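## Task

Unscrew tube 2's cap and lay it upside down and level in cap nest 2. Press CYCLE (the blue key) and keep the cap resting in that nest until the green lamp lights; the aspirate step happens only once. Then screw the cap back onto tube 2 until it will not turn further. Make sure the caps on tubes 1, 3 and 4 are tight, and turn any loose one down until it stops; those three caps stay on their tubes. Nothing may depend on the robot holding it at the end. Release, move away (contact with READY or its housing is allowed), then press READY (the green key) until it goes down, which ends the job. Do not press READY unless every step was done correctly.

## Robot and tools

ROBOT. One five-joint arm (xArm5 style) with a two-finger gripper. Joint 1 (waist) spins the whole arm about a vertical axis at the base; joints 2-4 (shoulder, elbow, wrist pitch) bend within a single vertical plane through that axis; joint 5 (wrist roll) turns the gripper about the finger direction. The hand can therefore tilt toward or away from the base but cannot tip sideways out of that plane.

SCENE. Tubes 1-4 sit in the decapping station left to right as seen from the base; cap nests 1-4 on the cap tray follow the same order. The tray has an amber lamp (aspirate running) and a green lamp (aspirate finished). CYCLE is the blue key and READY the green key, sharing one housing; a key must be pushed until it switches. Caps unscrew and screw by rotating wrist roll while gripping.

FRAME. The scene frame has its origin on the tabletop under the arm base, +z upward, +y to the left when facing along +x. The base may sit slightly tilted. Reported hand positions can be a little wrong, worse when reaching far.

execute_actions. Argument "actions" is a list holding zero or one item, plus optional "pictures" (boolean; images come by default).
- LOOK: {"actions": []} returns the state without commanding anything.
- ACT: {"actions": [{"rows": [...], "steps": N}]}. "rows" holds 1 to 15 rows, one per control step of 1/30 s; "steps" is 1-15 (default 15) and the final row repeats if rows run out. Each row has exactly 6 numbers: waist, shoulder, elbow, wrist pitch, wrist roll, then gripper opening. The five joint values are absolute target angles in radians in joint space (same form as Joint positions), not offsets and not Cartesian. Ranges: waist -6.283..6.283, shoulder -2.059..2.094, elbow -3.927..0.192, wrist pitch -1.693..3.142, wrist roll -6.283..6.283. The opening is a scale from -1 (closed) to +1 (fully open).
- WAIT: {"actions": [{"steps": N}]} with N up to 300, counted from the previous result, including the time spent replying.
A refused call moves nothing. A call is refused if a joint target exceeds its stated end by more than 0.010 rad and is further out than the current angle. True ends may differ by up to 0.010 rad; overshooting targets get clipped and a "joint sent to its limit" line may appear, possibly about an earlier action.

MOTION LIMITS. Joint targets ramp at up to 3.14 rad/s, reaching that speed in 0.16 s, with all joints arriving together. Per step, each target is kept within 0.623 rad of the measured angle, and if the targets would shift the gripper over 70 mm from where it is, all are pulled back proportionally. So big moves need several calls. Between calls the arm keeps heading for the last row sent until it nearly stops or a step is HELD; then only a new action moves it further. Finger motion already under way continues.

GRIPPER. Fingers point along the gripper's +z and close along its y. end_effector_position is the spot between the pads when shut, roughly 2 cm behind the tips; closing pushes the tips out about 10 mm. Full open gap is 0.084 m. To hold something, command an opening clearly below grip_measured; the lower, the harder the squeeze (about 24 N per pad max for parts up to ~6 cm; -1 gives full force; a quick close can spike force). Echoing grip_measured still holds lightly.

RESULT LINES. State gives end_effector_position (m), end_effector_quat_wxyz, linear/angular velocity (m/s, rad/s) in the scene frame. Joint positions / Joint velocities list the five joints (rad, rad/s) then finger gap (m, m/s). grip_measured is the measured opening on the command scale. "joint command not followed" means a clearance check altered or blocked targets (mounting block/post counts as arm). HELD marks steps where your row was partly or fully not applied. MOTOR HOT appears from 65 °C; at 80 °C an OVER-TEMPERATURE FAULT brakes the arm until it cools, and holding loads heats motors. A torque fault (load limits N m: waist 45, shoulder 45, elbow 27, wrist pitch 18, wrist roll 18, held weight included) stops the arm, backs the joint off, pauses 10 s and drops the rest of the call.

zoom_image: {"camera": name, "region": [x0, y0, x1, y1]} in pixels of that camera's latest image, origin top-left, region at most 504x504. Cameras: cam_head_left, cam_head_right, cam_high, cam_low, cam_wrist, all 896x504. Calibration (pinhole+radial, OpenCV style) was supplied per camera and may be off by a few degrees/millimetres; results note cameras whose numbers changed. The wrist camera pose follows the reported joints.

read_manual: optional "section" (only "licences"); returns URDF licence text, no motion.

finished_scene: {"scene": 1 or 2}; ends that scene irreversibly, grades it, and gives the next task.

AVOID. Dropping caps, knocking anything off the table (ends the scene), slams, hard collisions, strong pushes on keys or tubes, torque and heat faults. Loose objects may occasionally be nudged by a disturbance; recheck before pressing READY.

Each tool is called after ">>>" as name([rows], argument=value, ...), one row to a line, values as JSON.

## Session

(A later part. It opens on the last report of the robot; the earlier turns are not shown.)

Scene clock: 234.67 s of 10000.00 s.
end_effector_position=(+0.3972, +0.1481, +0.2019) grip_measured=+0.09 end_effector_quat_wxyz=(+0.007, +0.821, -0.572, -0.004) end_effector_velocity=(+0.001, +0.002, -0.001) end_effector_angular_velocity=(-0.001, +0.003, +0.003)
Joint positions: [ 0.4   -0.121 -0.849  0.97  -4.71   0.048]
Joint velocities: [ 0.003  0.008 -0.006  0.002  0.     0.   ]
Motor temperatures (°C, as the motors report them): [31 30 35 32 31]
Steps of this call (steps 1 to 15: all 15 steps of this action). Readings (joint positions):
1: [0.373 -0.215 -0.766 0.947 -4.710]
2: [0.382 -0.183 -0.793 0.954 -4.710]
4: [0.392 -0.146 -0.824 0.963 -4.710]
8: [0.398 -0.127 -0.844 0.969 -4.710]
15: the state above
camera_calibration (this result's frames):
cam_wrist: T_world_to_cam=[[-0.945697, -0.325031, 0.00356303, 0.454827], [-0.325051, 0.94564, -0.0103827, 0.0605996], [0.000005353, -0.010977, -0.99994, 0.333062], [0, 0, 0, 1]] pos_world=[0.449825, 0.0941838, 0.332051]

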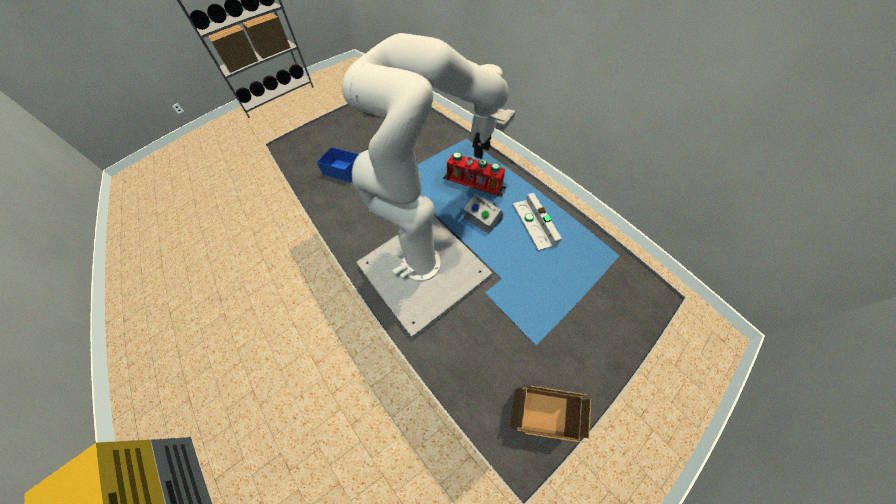

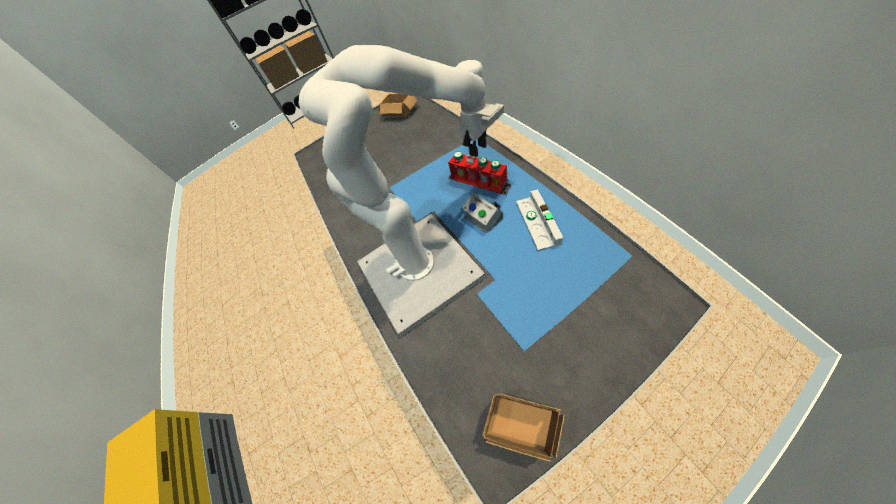

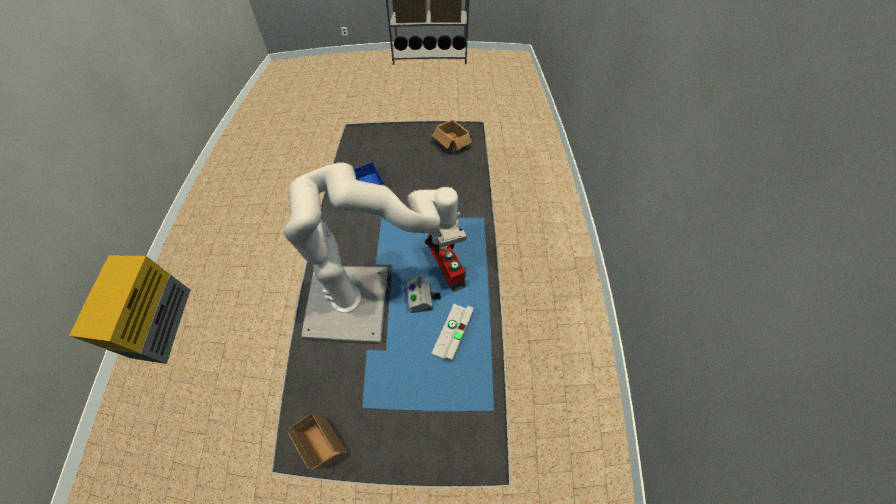

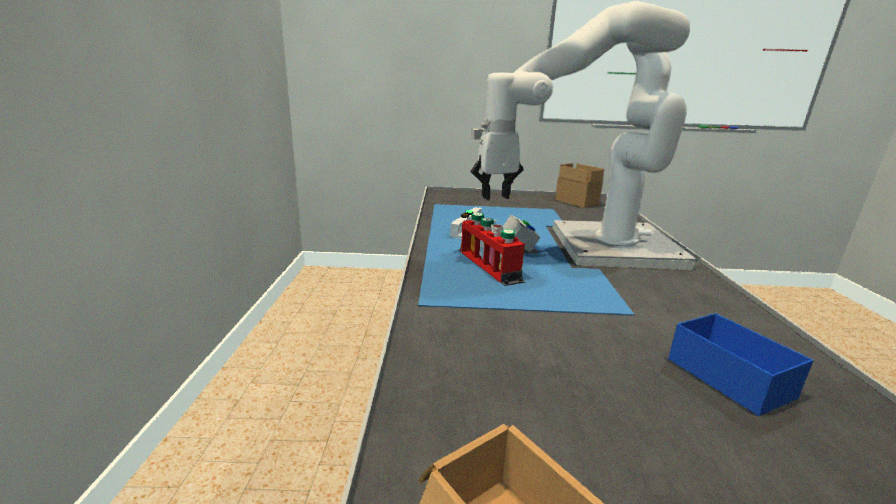

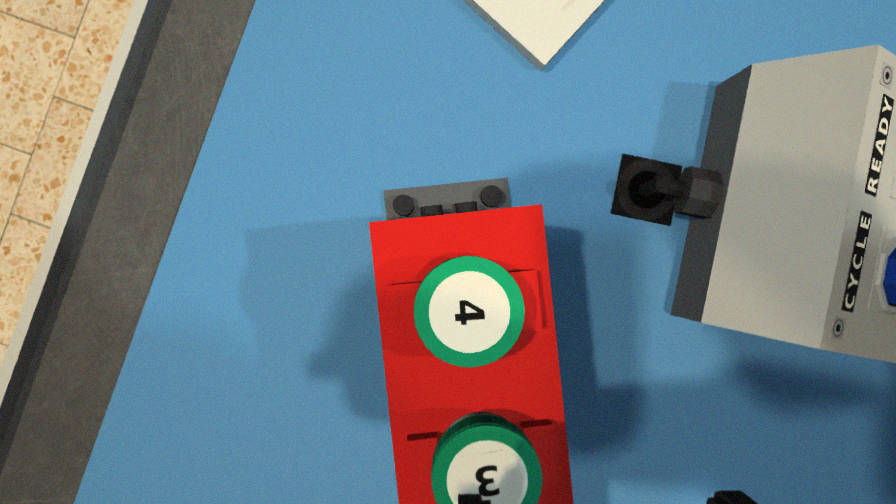

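>>> execute_actions([
  {"rows":[[-0.171,0.1,-0.78,0.68,-2.95,0.1]],"steps":15},
], pictures=false)

>>> execute_actions([
  {"rows":[[-0.171,0.1,-0.78,0.68,-2.95,0.1]],"steps":12},
], pictures=false)

>>> execute_actions([
  {"rows":[[-0.171,0.291,-0.763,0.472,-2.95,0.1]],"steps":15},
], pictures=false)

>>> execute_actions([
  {"rows":[[-0.171,0.291,-0.763,0.472,-2.95,0.0],[-0.171,0.291,-0.763,0.472,-2.95,-0.1],[-0.171,0.291,-0.763,0.472,-2.95,-0.2],[-0.171,0.291,-0.763,0.472,-2.95,-0.3],[-0.171,0.291,-0.763,0.472,-2.95,-0.5],[-0.171,0.291,-0.763,0.472,-2.95,-0.8],[-0.171,0.291,-0.763,0.472,-2.95,-0.8],[-0.171,0.291,-0.763,0.472,-2.95,-0.8],[-0.171,0.291,-0.763,0.472,-2.95,-0.8],[-0.171,-0.02,-0.85,0.87,-2.95,-0.8]],"steps":15},
], pictures=false)

>>> execute_actions([
  {"rows":[[-0.171,-0.02,-0.9,0.92,-4.0,-0.8]],"steps":12},
], pictures=false)

>>> execute_actions([
  {"rows":[[0.518,-0.02,-0.92,0.94,-4.9,-0.8]],"steps":15},
], pictures=false)

>>> execute_actions([
  {"rows":[[0.518,-0.02,-0.92,0.94,-4.9,-0.8]],"steps":15},
])

Scene clock: 244.73 s of 10000.00 s.
end_effector_position=(+0.4328, +0.0162, +0.1462) grip_measured=+0.09 end_effector_quat_wxyz=(-0.008, -0.547, +0.837, +0.001) end_effector_velocity=(+0.022, -0.306, -0.121) end_effector_angular_velocity=(-0.031, -0.014, -2.131)
Joint positions: [ 0.079  0.004 -0.811  0.807 -4.264  0.048]
Joint velocities: [-0.708  0.273  0.086 -0.359  1.424 -0.   ]
Motor temperatures (°C, as the motors report them): [31 30 36 32 31]
Steps of this call (steps 1 to 15: the robot went on to your last target; steps 16 to 287: nothing new was sent; steps 288 to 302: all 15 steps of this action). Readings (joint positions):
288: [0.400 -0.120 -0.850 0.970 -4.710]
289: [0.398 -0.119 -0.850 0.968 -4.706]
291: [0.365 -0.107 -0.847 0.949 -4.667]
295: [0.251 -0.062 -0.831 0.895 -4.540]
302: the state above

Scene clock: 245.13 s of 10000.00 s.
end_effector_position=(+0.4261, -0.0820, +0.1074) grip_measured=+0.09 end_effector_quat_wxyz=(-0.008, -0.030, +1.000, -0.003) end_effector_velocity=(-0.019, -0.101, -0.039) end_effector_angular_velocity=(-0.045, -0.023, -2.851)
Joint positions: [-0.149  0.091 -0.782  0.692 -3.394  0.048]
Joint velocities: [-0.236  0.091  0.028 -0.123  2.616 -0.   ]
Motor temperatures (°C, as the motors report them): [31 30 36 32 31]
Steps of this call (steps 1 to 12: all 12 steps of this action). Readings (joint positions):
1: [0.056 0.013 -0.808 0.795 -4.214]
2: [0.032 0.022 -0.805 0.784 -4.162]
4: [-0.013 0.039 -0.799 0.761 -4.044]
8: [-0.096 0.071 -0.789 0.719 -3.744]
12: the state above

Scene clock: 245.63 s of 10000.00 s.
end_effector_position=(+0.4262, -0.0925, +0.0343) grip_measured=+0.09 end_effector_quat_wxyz=(-0.003, +0.200, +0.980, -0.005) end_effector_velocity=(+0.007, -0.003, -0.003) end_effector_angular_velocity=(-0.006, -0.025, -0.028)
Joint positions: [-0.171  0.285 -0.766  0.474 -2.953  0.048]
Joint velocities: [-0.003  0.016 -0.004 -0.036  0.025  0.   ]
Motor temperatures (°C, as the motors report them): [31 30 36 32 31]
Steps of this call (steps 1 to 15: all 15 steps of this action). Readings (joint positions):
1: [-0.155 0.094 -0.782 0.689 -3.308]
2: [-0.160 0.096 -0.781 0.685 -3.227]
4: [-0.165 0.119 -0.781 0.654 -3.102]
8: [-0.169 0.247 -0.765 0.525 -2.987]
15: the state above

Scene clock: 246.13 s of 10000.00 s.
end_effector_position=(+0.4224, -0.0915, +0.0632) grip_measured=-0.25 end_effector_quat_wxyz=(-0.017, +0.201, +0.979, -0.005) end_effector_velocity=(+0.075, -0.008, +0.414) end_effector_angular_velocity=(-0.018, -0.084, +0.012)
Joint positions: [-0.171  0.208 -0.779  0.593 -2.95   0.033]
Joint velocities: [ 0.009 -0.94  -0.275  1.129 -0.002  0.   ]
Motor temperatures (°C, as the motors report them): [31 30 36 32 31]
Steps of this call (steps 1 to 15: all 15 steps of this action). Readings (joint positions):
1: [-0.171 0.286 -0.766 0.473 -2.952]
2: [-0.170 0.286 -0.767 0.472 -2.951]
4: [-0.170 0.286 -0.768 0.471 -2.951]
8: [-0.172 0.286 -0.768 0.470 -2.950]
15: the state above

Scene clock: 246.53 s of 10000.00 s.
end_effector_position=(+0.4363, -0.0935, +0.1718) grip_measured=-0.25 end_effector_quat_wxyz=(-0.007, -0.132, +0.991, -0.003) end_effector_velocity=(+0.002, +0.001, +0.136) end_effector_angular_velocity=(+0.028, -0.011, +2.560)
Joint positions: [-0.171  0.001 -0.888  0.886 -3.621  0.033]
Joint velocities: [-0.001 -0.239 -0.146  0.356 -2.561 -0.   ]
Motor temperatures (°C, as the motors report them): [31 30 36 32 31]
Steps of this call (steps 1 to 12: all 12 steps of this action). Readings (joint positions):
1: [-0.171 0.177 -0.789 0.629 -2.950]
2: [-0.171 0.150 -0.799 0.660 -2.954]
4: [-0.171 0.113 -0.818 0.711 -2.995]
8: [-0.171 0.052 -0.854 0.812 -3.267]
12: the state above

Scene clock: 247.03 s of 10000.00 s.
end_effector_position=(+0.4436, +0.0527, +0.1818) grip_measured=-0.25 end_effector_quat_wxyz=(-0.009, -0.551, +0.834, +0.002) end_effector_velocity=(-0.036, +0.340, +0.012) end_effector_angular_velocity=(+0.030, +0.009, +1.909)
Joint positions: [ 0.16  -0.014 -0.906  0.922 -4.193  0.033]
Joint velocities: [ 0.769 -0.011 -0.03   0.037 -1.141 -0.   ]
Motor temperatures (°C, as the motors report them): [31 30 36 32 31]
Steps of this call (steps 1 to 15: all 15 steps of this action). Readings (joint positions):
1: [-0.171 -0.006 -0.892 0.896 -3.703]
2: [-0.170 -0.010 -0.894 0.903 -3.778]
4: [-0.144 -0.012 -0.896 0.908 -3.883]
8: [-0.025 -0.011 -0.899 0.913 -3.960]
15: the state above

Scene clock: 247.53 s of 10000.00 s.
end_effector_position=(+0.4024, +0.1982, +0.1879) grip_measured=-0.25 end_effector_quat_wxyz=(+0.006, +0.886, -0.464, -0.005) end_effector_velocity=(-0.043, +0.089, +0.004) end_effector_angular_velocity=(+0.010, +0.004, +0.712)
Joint positions: [ 0.501 -0.02  -0.919  0.939 -4.86   0.033]
Joint velocities: [ 0.223 -0.005 -0.008  0.012 -0.489  0.   ]
Motor temperatures (°C, as the motors report them): [31 30 36 32 31]
Steps of this call (steps 1 to 15: all 15 steps of this action). Readings (joint positions):
1: [0.185 -0.014 -0.907 0.923 -4.232]
2: [0.211 -0.015 -0.908 0.925 -4.274]
4: [0.261 -0.016 -0.910 0.927 -4.365]
8: [0.360 -0.017 -0.914 0.932 -4.570]
15: the state above
camera_calibration (this result's frames):
cam_wrist: T_world_to_cam=[[-0.835048, -0.550162, 0.0040244, 0.476054], [-0.550176, 0.835024, -0.00643921, 0.126495], [0.00018214, -0.00759118, -0.999971, 0.318852], [0, 0, 0, 1]] pos_world=[0.467064, 0.158701, 0.317742]

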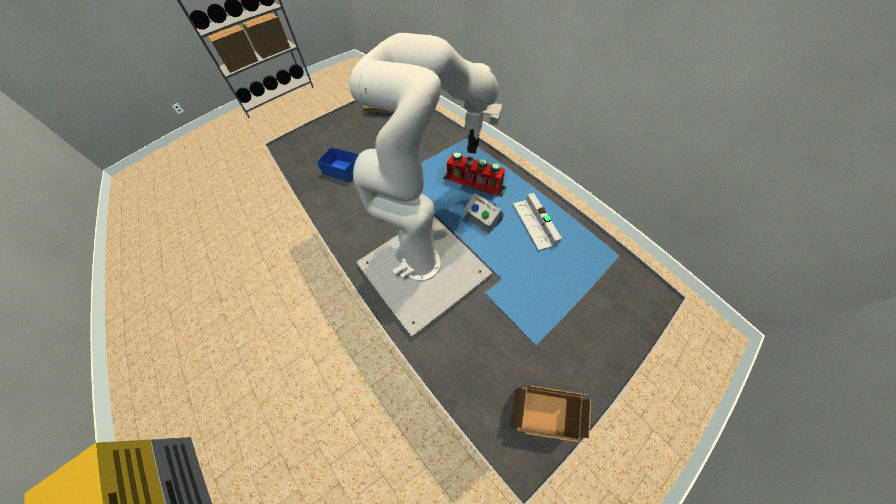

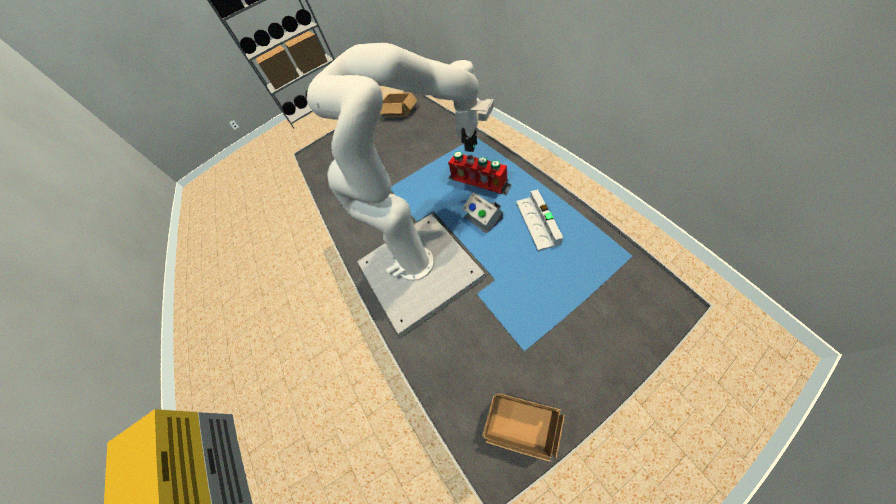

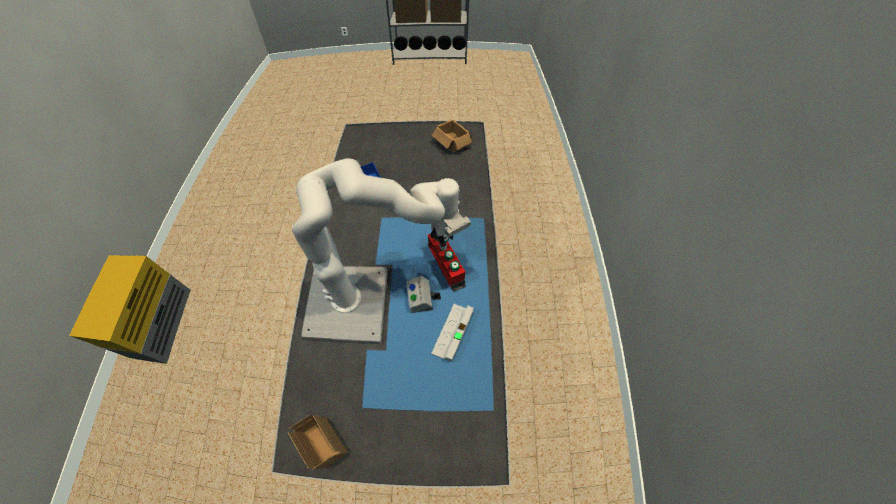

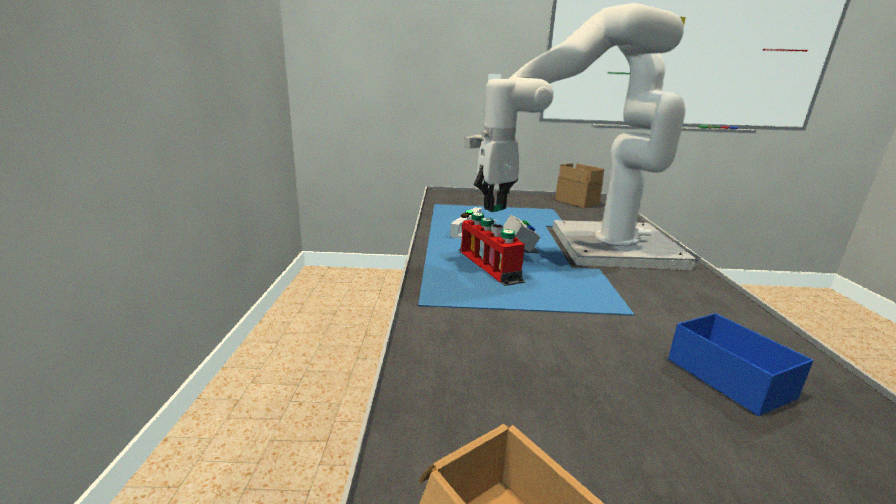

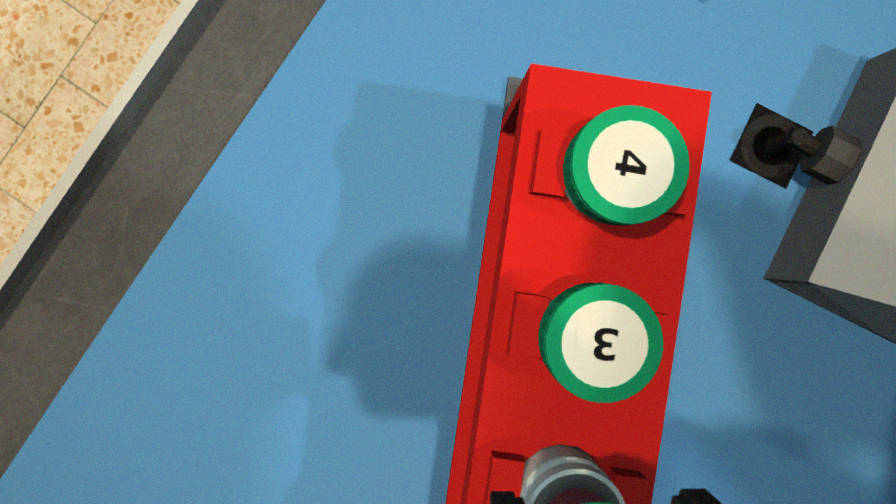

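>>> execute_actions([
  {"rows":[[0.518,0.0,-0.86,0.86,-4.9,-0.8],[0.518,0.0,-0.86,0.86,-4.9,-0.8],[0.518,0.0,-0.86,0.86,-4.9,-0.8],[0.518,0.0,-0.86,0.86,-4.9,-0.8],[0.518,0.0,-0.86,0.86,-4.9,-0.8],[0.518,0.0,-0.86,0.86,-4.9,-0.8],[0.518,0.022,-0.845,0.823,-4.9,-0.8]],"steps":15},
], pictures=false)

>>> execute_actions([
  {"rows":[[0.518,0.036,-0.845,0.809,-4.9,-0.8]],"steps":12},
])

Scene clock: 252.20 s of 10000.00 s.
end_effector_position=(+0.3931, +0.2020, +0.1510) grip_measured=-0.25 end_effector_quat_wxyz=(+0.006, +0.899, -0.439, -0.005) end_effector_velocity=(+0.004, +0.002, -0.007) end_effector_angular_velocity=(+0.009, -0.017, -0.000)
Joint positions: [ 0.518  0.02  -0.847  0.827 -4.9    0.033]
Joint velocities: [-0.001  0.015  0.011 -0.045 -0.001 -0.   ]
Motor temperatures (°C, as the motors report them): [31 31 36 32 31]
Steps of this call (steps 1 to 30: the robot went on to your last target; steps 31 to 125: nothing new was sent; steps 126 to 140: all 15 steps of this action). Readings (joint positions):
126: [0.518 -0.020 -0.920 0.940 -4.900]
127: [0.518 -0.020 -0.918 0.936 -4.900]
129: [0.518 -0.014 -0.900 0.909 -4.900]
133: [0.518 0.000 -0.864 0.868 -4.900]
140: the state above

Scene clock: 252.60 s of 10000.00 s.
end_effector_position=(+0.3941, +0.2023, +0.1446) grip_measured=-0.25 end_effector_quat_wxyz=(+0.006, +0.899, -0.439, -0.005) end_effector_velocity=(+0.000, -0.001, -0.002) end_effector_angular_velocity=(-0.000, +0.000, -0.001)
Joint positions: [ 0.518  0.036 -0.845  0.809 -4.9    0.033]
Joint velocities: [-0.002  0.004  0.001 -0.005 -0.001 -0.   ]
Motor temperatures (°C, as the motors report them): [31 31 36 32 31]
Steps of this call (steps 1 to 12: all 12 steps of this action). Readings (joint positions):
1: [0.518 0.020 -0.847 0.825 -4.900]
2: [0.518 0.022 -0.847 0.823 -4.900]
4: [0.518 0.028 -0.846 0.817 -4.900]
8: [0.518 0.034 -0.846 0.810 -4.900]
12: the state above
camera_calibration (this result's frames):
cam_wrist: T_world_to_cam=[[-0.802563, -0.596557, 0.00336403, 0.468264], [-0.596566, 0.802544, -0.00564414, 0.142959], [0.000667272, -0.00653665, -0.999978, 0.275117], [0, 0, 0, 1]] pos_world=[0.460912, 0.166414, 0.274343]

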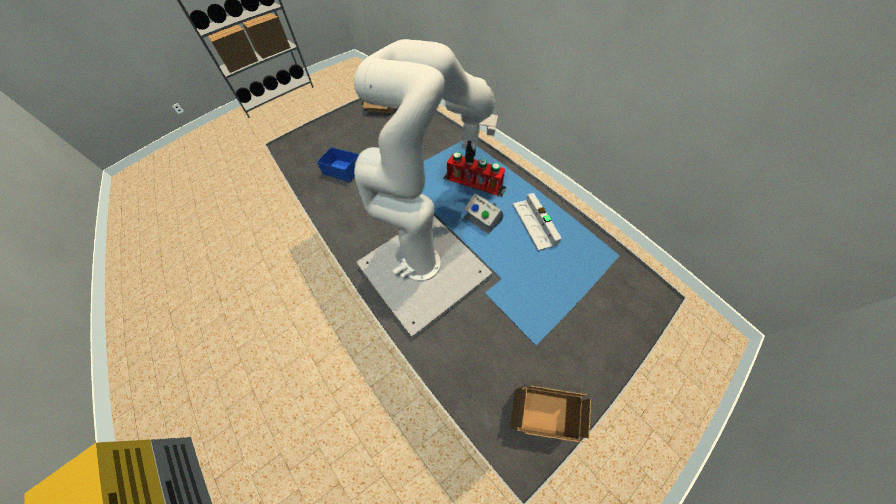

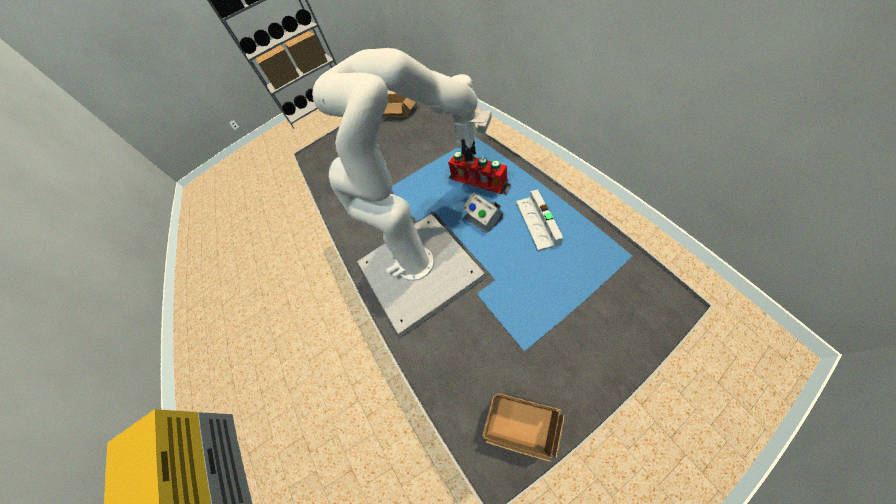

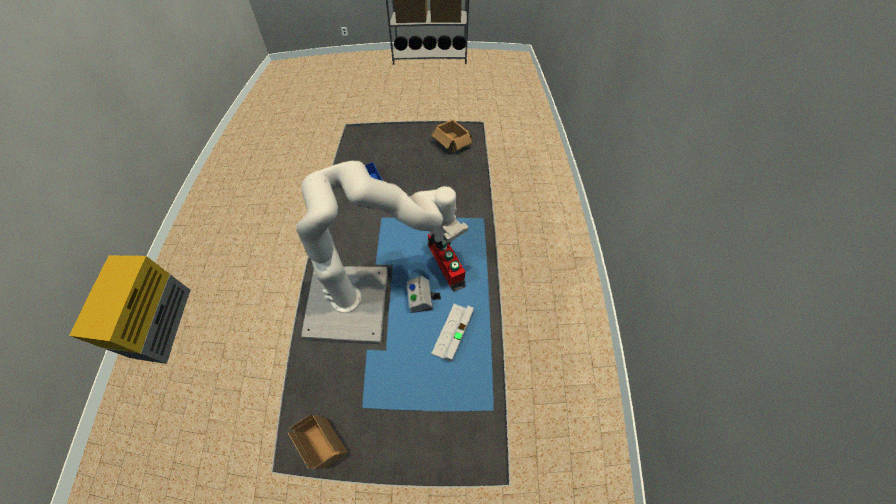

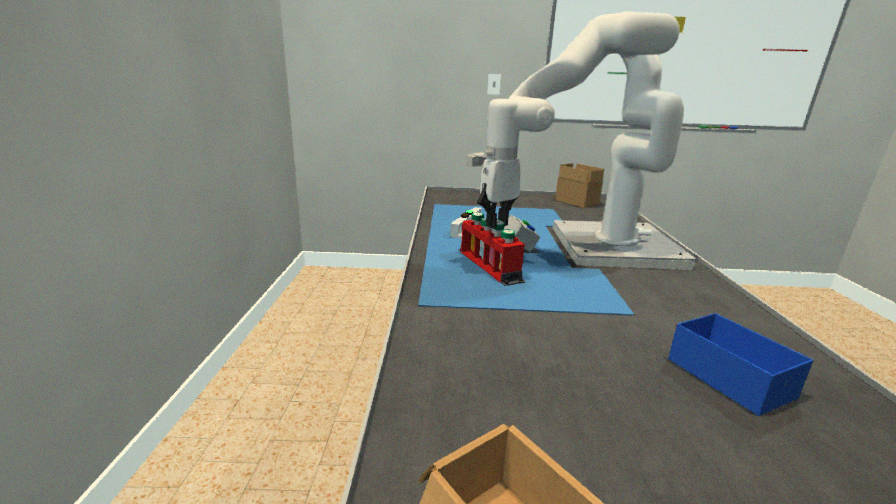

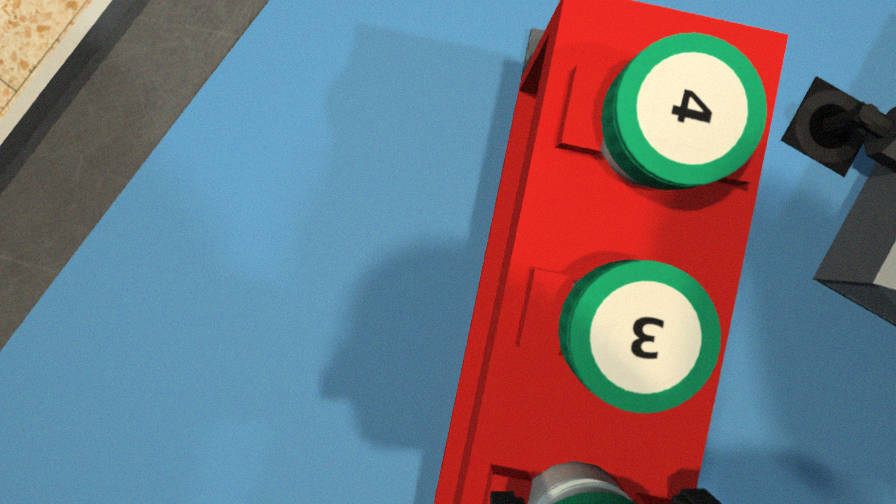

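>>> execute_actions([
  {"rows":[[0.518,0.045,-0.845,0.80,-4.9,-0.8]],"steps":10},
], pictures=false)

>>> execute_actions([
  {"rows":[[0.518,0.054,-0.845,0.791,-4.9,-0.8]],"steps":10},
], pictures=false)

>>> execute_actions([
  {"rows":[[0.518,0.063,-0.845,0.782,-4.9,-0.8]],"steps":10},
], pictures=false)

Scene clock: 256.90 s of 10000.00 s.
end_effector_position=(+0.3943, +0.2024, +0.1415) grip_measured=-0.25 end_effector_quat_wxyz=(+0.007, +0.898, -0.439, -0.005) end_effector_velocity=(+0.002, -0.001, -0.003) end_effector_angular_velocity=(+0.002, -0.004, -0.003)
Joint positions: [ 0.518  0.043 -0.845  0.803 -4.9    0.033]
Joint velocities: [-0.004  0.01   0.    -0.015 -0.001  0.   ]
Motor temperatures (°C, as the motors report them): [31 31 36 32 31]
Steps of this call (steps 1 to 15: the robot went on to your last target; steps 16 to 119: nothing new was sent; steps 120 to 129: all 10 steps of this action). Readings (joint positions):
120: [0.518 0.036 -0.845 0.809 -4.900]
121: [0.518 0.037 -0.845 0.808 -4.900]
123: [0.518 0.040 -0.844 0.805 -4.900]
127: [0.518 0.043 -0.845 0.803 -4.900]
129: the state above

Scene clock: 257.23 s of 10000.00 s.
end_effector_position=(+0.3948, +0.2025, +0.1372) grip_measured=-0.25 end_effector_quat_wxyz=(+0.007, +0.898, -0.439, -0.006) end_effector_velocity=(+0.001, +0.000, -0.001) end_effector_angular_velocity=(+0.000, -0.001, -0.000)
Joint positions: [ 0.517  0.054 -0.844  0.792 -4.9    0.033]
Joint velocities: [-0.     0.003 -0.    -0.004 -0.    -0.   ]
Motor temperatures (°C, as the motors report them): [31 31 36 32 31]
Steps of this call (steps 1 to 10: all 10 steps of this action). Readings (joint positions):
1: [0.518 0.044 -0.845 0.802 -4.900]
2: [0.517 0.045 -0.845 0.801 -4.900]
4: [0.517 0.049 -0.844 0.797 -4.900]
8: [0.517 0.053 -0.844 0.793 -4.900]
10: the state above

Scene clock: 257.57 s of 10000.00 s.
end_effector_position=(+0.3948, +0.2032, +0.1338) grip_measured=-0.25 end_effector_quat_wxyz=(+0.008, +0.899, -0.438, -0.006) end_effector_velocity=(+0.001, +0.000, -0.002) end_effector_angular_velocity=(+0.001, -0.002, -0.001)
Joint positions: [ 0.519  0.063 -0.843  0.784 -4.9    0.033]
Joint velocities: [-0.001  0.006 -0.001 -0.007 -0.     0.   ]
Motor temperatures (°C, as the motors report them): [31 31 36 32 31]
Steps of this call (steps 1 to 10: all 10 steps of this action). Readings (joint positions):
1: [0.517 0.054 -0.844 0.792 -4.900]
2: [0.517 0.055 -0.844 0.791 -4.900]
4: [0.518 0.058 -0.844 0.788 -4.900]
8: [0.519 0.062 -0.843 0.785 -4.900]
10: the state above

>>> execute_actions([
  {"rows":[[0.518,0.066,-0.845,0.779,-3.9,-0.8]],"steps":15},
], pictures=false)

>>> execute_actions([
  {"rows":[[0.518,0.072,-0.845,0.773,-2.9,-0.8]],"steps":15},
], pictures=false)

>>> execute_actions([
  {"rows":[[0.518,0.078,-0.845,0.767,-1.9,-0.8]],"steps":15},
], pictures=false)

>>> execute_actions([
  {"rows":[[0.518,0.083,-0.845,0.762,-1.1,-0.8]],"steps":15},
])

Scene clock: 263.83 s of 10000.00 s.
end_effector_position=(+0.3950, +0.2037, +0.1330) grip_measured=-0.25 end_effector_quat_wxyz=(-0.010, -0.626, +0.779, +0.002) end_effector_velocity=(+0.001, +0.005, -0.000) end_effector_angular_velocity=(-0.022, -0.021, -1.424)
Joint positions: [ 0.52   0.066 -0.845  0.784 -4.019  0.033]
Joint velocities: [ 0.009  0.005 -0.004 -0.011  1.434 -0.001]
Motor temperatures (°C, as the motors report them): [31 31 38 33 31]
Steps of this call (steps 1 to 15: the robot went on to your last target; steps 16 to 173: nothing new was sent; steps 174 to 188: all 15 steps of this action). Readings (joint positions):
174: [0.518 0.063 -0.845 0.784 -4.900]
175: [0.518 0.063 -0.845 0.784 -4.896]
177: [0.518 0.063 -0.845 0.784 -4.853]
181: [0.517 0.064 -0.845 0.785 -4.576]
188: the state above

Scene clock: 264.33 s of 10000.00 s.
end_effector_position=(+0.3980, +0.2045, +0.1319) grip_measured=-0.25 end_effector_quat_wxyz=(-0.006, -0.174, +0.985, -0.002) end_effector_velocity=(+0.003, -0.005, -0.001) end_effector_angular_velocity=(-0.014, -0.010, -1.427)
Joint positions: [ 0.518  0.072 -0.847  0.772 -3.018  0.033]
Joint velocities: [-0.012  0.001  0.001 -0.005  1.415  0.   ]
Motor temperatures (°C, as the motors report them): [31 31 38 33 31]
Steps of this call (steps 1 to 15: all 15 steps of this action). Readings (joint positions):
1: [0.520 0.066 -0.845 0.783 -3.979]
2: [0.520 0.066 -0.845 0.783 -3.947]
4: [0.520 0.066 -0.845 0.782 -3.871]
8: [0.520 0.069 -0.846 0.778 -3.570]
15: the state above

Scene clock: 264.83 s of 10000.00 s.
end_effector_position=(+0.3975, +0.2020, +0.1289) grip_measured=-0.24 end_effector_quat_wxyz=(-0.006, +0.321, +0.947, -0.006) end_effector_velocity=(-0.013, +0.005, +0.000) end_effector_angular_velocity=(-0.032, +0.009, -1.392)
Joint positions: [ 0.514  0.077 -0.844  0.769 -2.018  0.033]
Joint velocities: [ 0.024 -0.015  0.014  0.024  1.417  0.001]
Motor temperatures (°C, as the motors report them): [31 31 38 33 31]
Steps of this call (steps 1 to 15: all 15 steps of this action). Readings (joint positions):
1: [0.518 0.072 -0.847 0.772 -2.978]
2: [0.517 0.072 -0.847 0.772 -2.947]
4: [0.517 0.072 -0.847 0.771 -2.871]
8: [0.514 0.074 -0.848 0.768 -2.570]
15: the state above

Scene clock: 265.33 s of 10000.00 s.
end_effector_position=(+0.3958, +0.2060, +0.1277) grip_measured=-0.18 end_effector_quat_wxyz=(-0.003, +0.688, +0.726, -0.009) end_effector_velocity=(+0.003, -0.005, -0.003) end_effector_angular_velocity=(-0.010, -0.004, -0.574)
Joint positions: [ 0.523  0.081 -0.846  0.769 -1.145  0.036]
Joint velocities: [-0.014  0.007  0.001 -0.008  0.561  0.002]
Motor temperatures (°C, as the motors report them): [31 31 38 33 31]
Steps of this call (steps 1 to 15: all 15 steps of this action). Readings (joint positions):
1: [0.514 0.076 -0.844 0.770 -1.978]
2: [0.515 0.076 -0.844 0.770 -1.947]
4: [0.517 0.076 -0.843 0.771 -1.872]
8: [0.521 0.077 -0.845 0.772 -1.571]
15: the state above
camera_calibration (this result's frames):
cam_wrist: T_world_to_cam=[[0.999099, 0.0308264, -0.0291798, -0.36634], [0.0308237, -0.999525, -0.00054418, 0.263212], [-0.0291827, -0.000355739, -0.999574, 0.268747], [0, 0, 0, 1]] pos_world=[0.36574, 0.274475, 0.258086]

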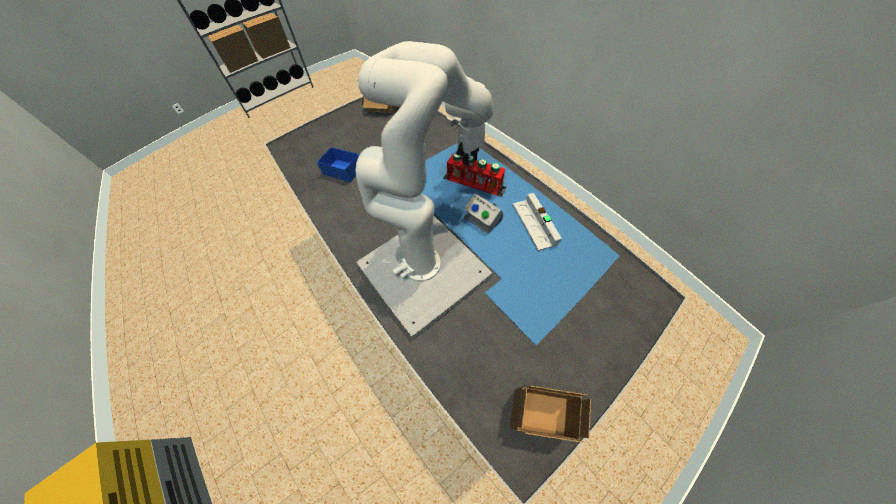

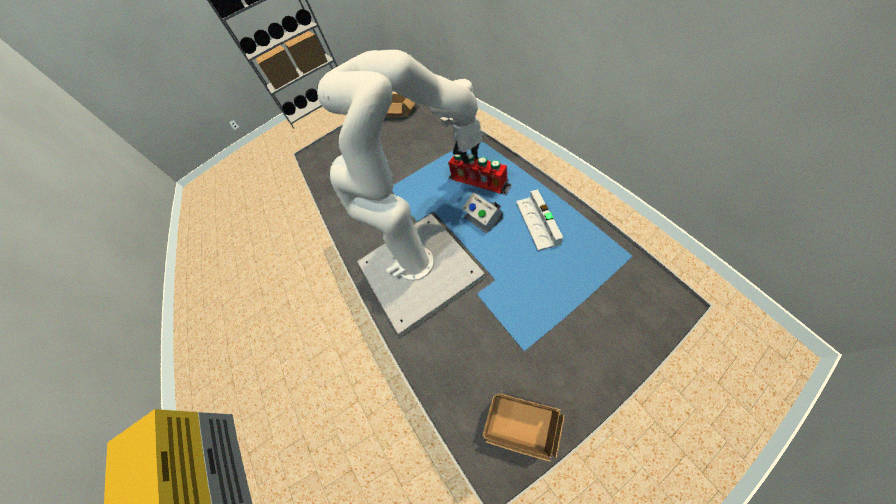

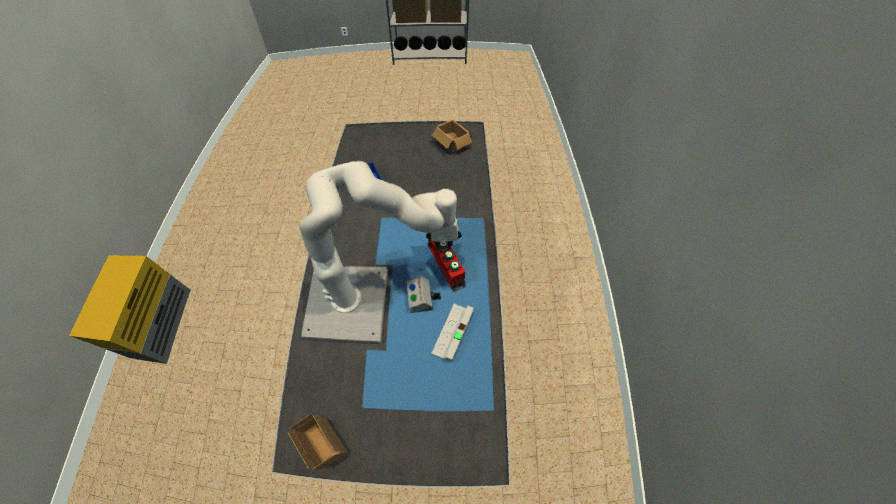

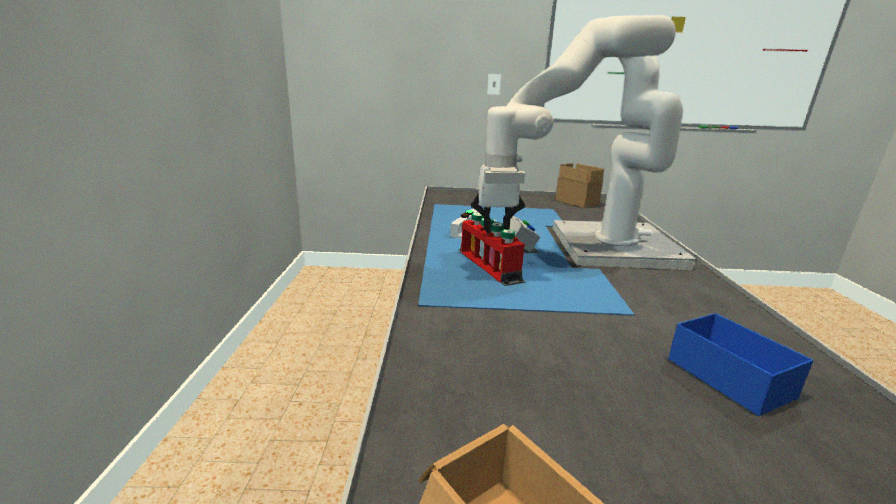

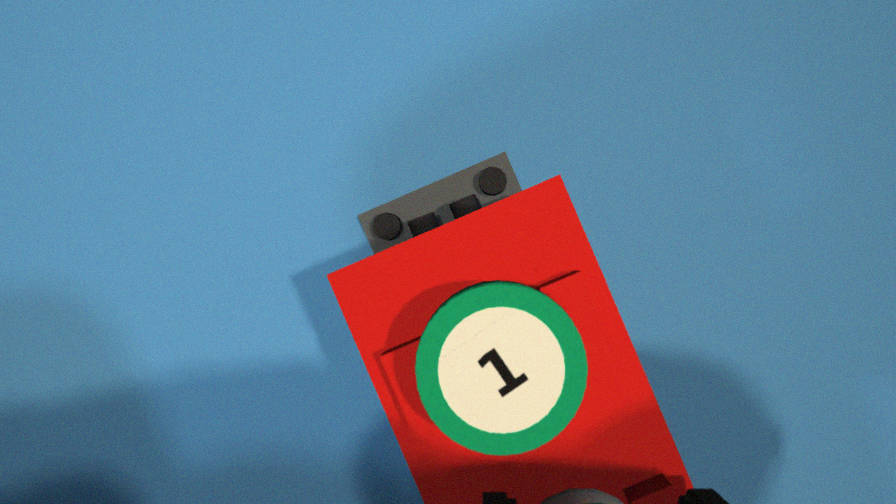

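>>> execute_actions([
  {"rows":[[0.518,0.083,-0.845,0.762,-1.3,-0.3],[0.518,0.083,-0.845,0.762,-1.4,0.1],[0.518,0.083,-0.845,0.762,-1.4,0.1],[0.518,0.083,-0.845,0.762,-1.4,0.1],[0.518,0.083,-0.845,0.762,-1.4,0.1],[0.518,-0.05,-0.9,0.95,-1.4,0.1]],"steps":15},
], pictures=false)

>>> execute_actions([
  {"rows":[[0.62,-0.08,-0.9,0.98,-4.3,0.1]],"steps":15},
], pictures=false)

>>> execute_actions([
  {"rows":[[0.62,-0.08,-0.9,0.98,-4.3,0.1]],"steps":15},
], pictures=false)

>>> execute_actions([
  {"rows":[[0.62,-0.08,-0.9,0.98,-4.3,0.1]],"steps":8},
])

Scene clock: 269.77 s of 10000.00 s.
end_effector_position=(+0.3963, +0.2025, +0.1899) grip_measured=+0.09 end_effector_quat_wxyz=(-0.002, +0.595, +0.804, -0.003) end_effector_velocity=(-0.039, -0.013, +0.042) end_effector_angular_velocity=(-0.043, +0.086, +0.067)
Joint positions: [ 0.516 -0.041 -0.899  0.931 -1.395  0.048]
Joint velocities: [ 0.014 -0.123 -0.012  0.231 -0.052  0.   ]
Motor temperatures (°C, as the motors report them): [31 31 37 34 31]
Steps of this call (steps 1 to 30: the robot went on to your last target; steps 31 to 118: nothing new was sent; steps 119 to 133: all 15 steps of this action). Readings (joint positions):
119: [0.520 0.083 -0.845 0.767 -1.100]
120: [0.520 0.083 -0.845 0.767 -1.104]
122: [0.519 0.084 -0.845 0.763 -1.146]
126: [0.512 0.083 -0.848 0.769 -1.320]
133: the state above

Scene clock: 270.27 s of 10000.00 s.
end_effector_position=(+0.3675, +0.2365, +0.2032) grip_measured=+0.09 end_effector_quat_wxyz=(-0.007, +0.111, +0.994, -0.004) end_effector_velocity=(-0.013, +0.014, +0.004) end_effector_angular_velocity=(+0.037, +0.021, +2.654)
Joint positions: [ 0.616 -0.079 -0.9    0.979 -2.347  0.048]
Joint velocities: [ 0.042 -0.014  0.002  0.015 -2.612 -0.   ]
Motor temperatures (°C, as the motors report them): [31 31 37 34 31]
Steps of this call (steps 1 to 15: all 15 steps of this action). Readings (joint positions):
1: [0.516 -0.043 -0.899 0.937 -1.397]
2: [0.517 -0.045 -0.898 0.942 -1.402]
4: [0.524 -0.048 -0.897 0.949 -1.446]
8: [0.568 -0.064 -0.899 0.965 -1.724]
15: the state above

Scene clock: 270.77 s of 10000.00 s.
end_effector_position=(+0.3665, +0.2379, +0.2038) grip_measured=+0.09 end_effector_quat_wxyz=(-0.008, -0.521, +0.854, +0.001) end_effector_velocity=(-0.000, +0.001, +0.000) end_effector_angular_velocity=(+0.037, +0.018, +2.614)
Joint positions: [ 0.62  -0.08  -0.9    0.98  -3.66   0.048]
Joint velocities: [ 0.001 -0.    -0.     0.    -2.613 -0.   ]
Motor temperatures (°C, as the motors report them): [31 31 37 34 31]
Steps of this call (steps 1 to 15: all 15 steps of this action). Readings (joint positions):
1: [0.617 -0.079 -0.900 0.979 -2.434]
2: [0.618 -0.079 -0.900 0.979 -2.522]
4: [0.619 -0.079 -0.900 0.980 -2.697]
8: [0.619 -0.080 -0.900 0.980 -3.047]
15: the state above

Scene clock: 271.03 s of 10000.00 s.
end_effector_position=(+0.3665, +0.2379, +0.2038) grip_measured=+0.09 end_effector_quat_wxyz=(+0.007, +0.740, -0.673, -0.003) end_effector_velocity=(+0.000, -0.000, +0.000) end_effector_angular_velocity=(+0.014, +0.004, +0.874)
Joint positions: [ 0.62  -0.08  -0.9    0.98  -4.23   0.048]
Joint velocities: [-0.    -0.001  0.001 -0.002 -0.874 -0.   ]
Motor temperatures (°C, as the motors report them): [31 31 37 34 31]
Steps of this call (steps 1 to 8: all 8 steps of this action). Readings (joint positions):
1: [0.620 -0.080 -0.900 0.980 -3.748]
2: [0.620 -0.080 -0.900 0.980 -3.836]
4: [0.620 -0.080 -0.900 0.980 -4.005]
8: the state above
camera_calibration (this result's frames):
cam_wrist: T_world_to_cam=[[-0.997438, -0.0714731, 0.00309998, 0.413671], [-0.0715105, 0.997337, -0.0143518, -0.13875], [-0.00206595, -0.0145367, -0.999892, 0.337497], [0, 0, 0, 1]] pos_world=[0.403387, 0.172852, 0.334186]

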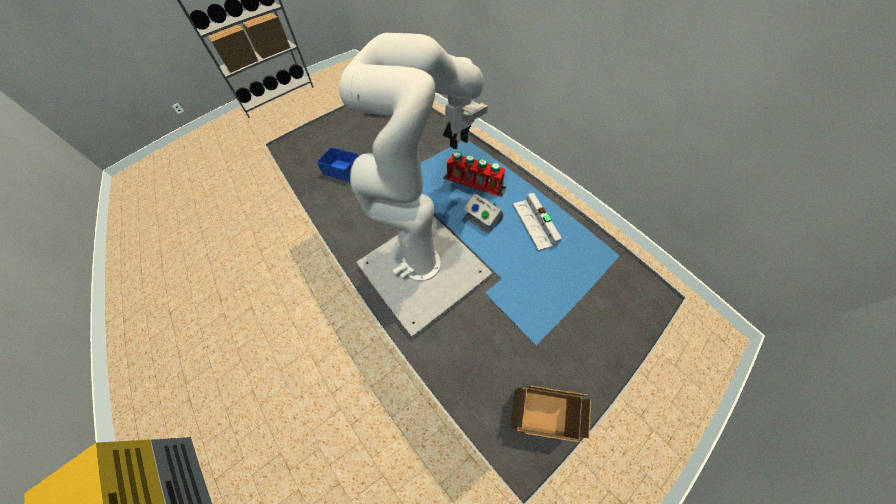

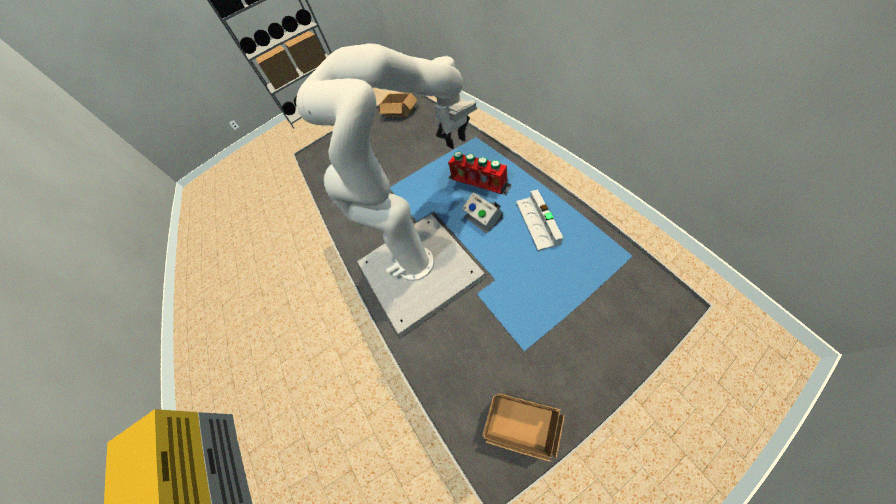

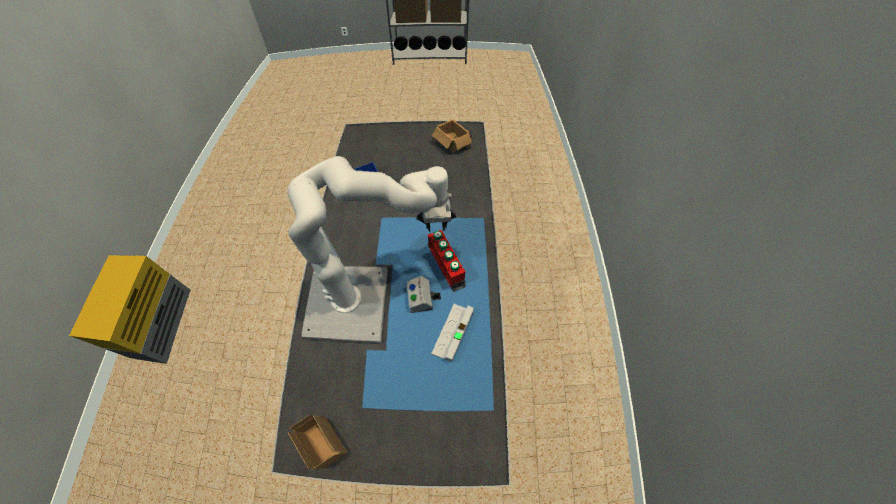

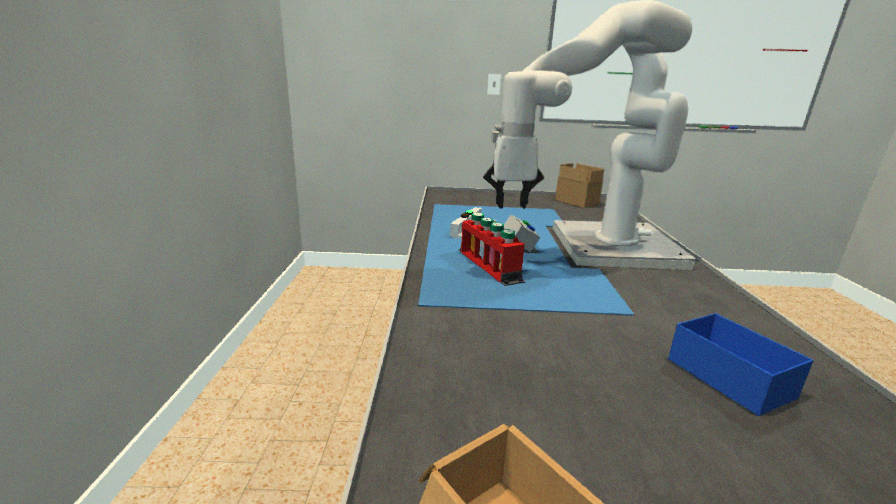

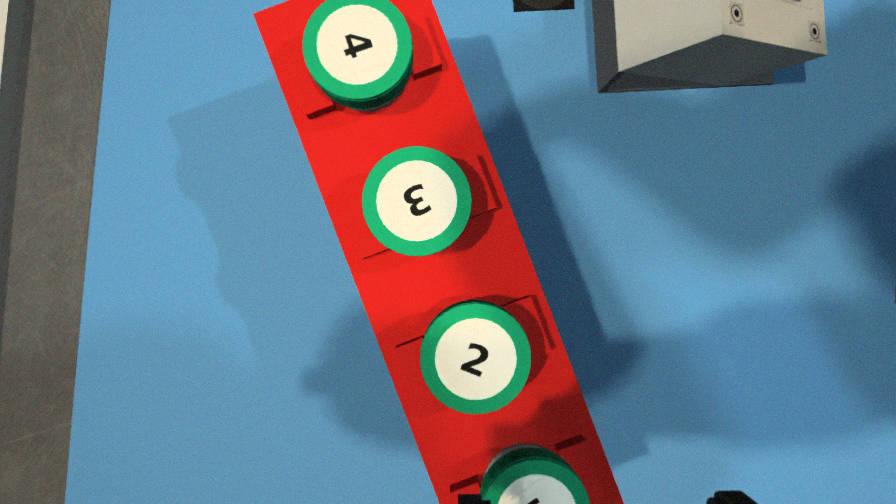

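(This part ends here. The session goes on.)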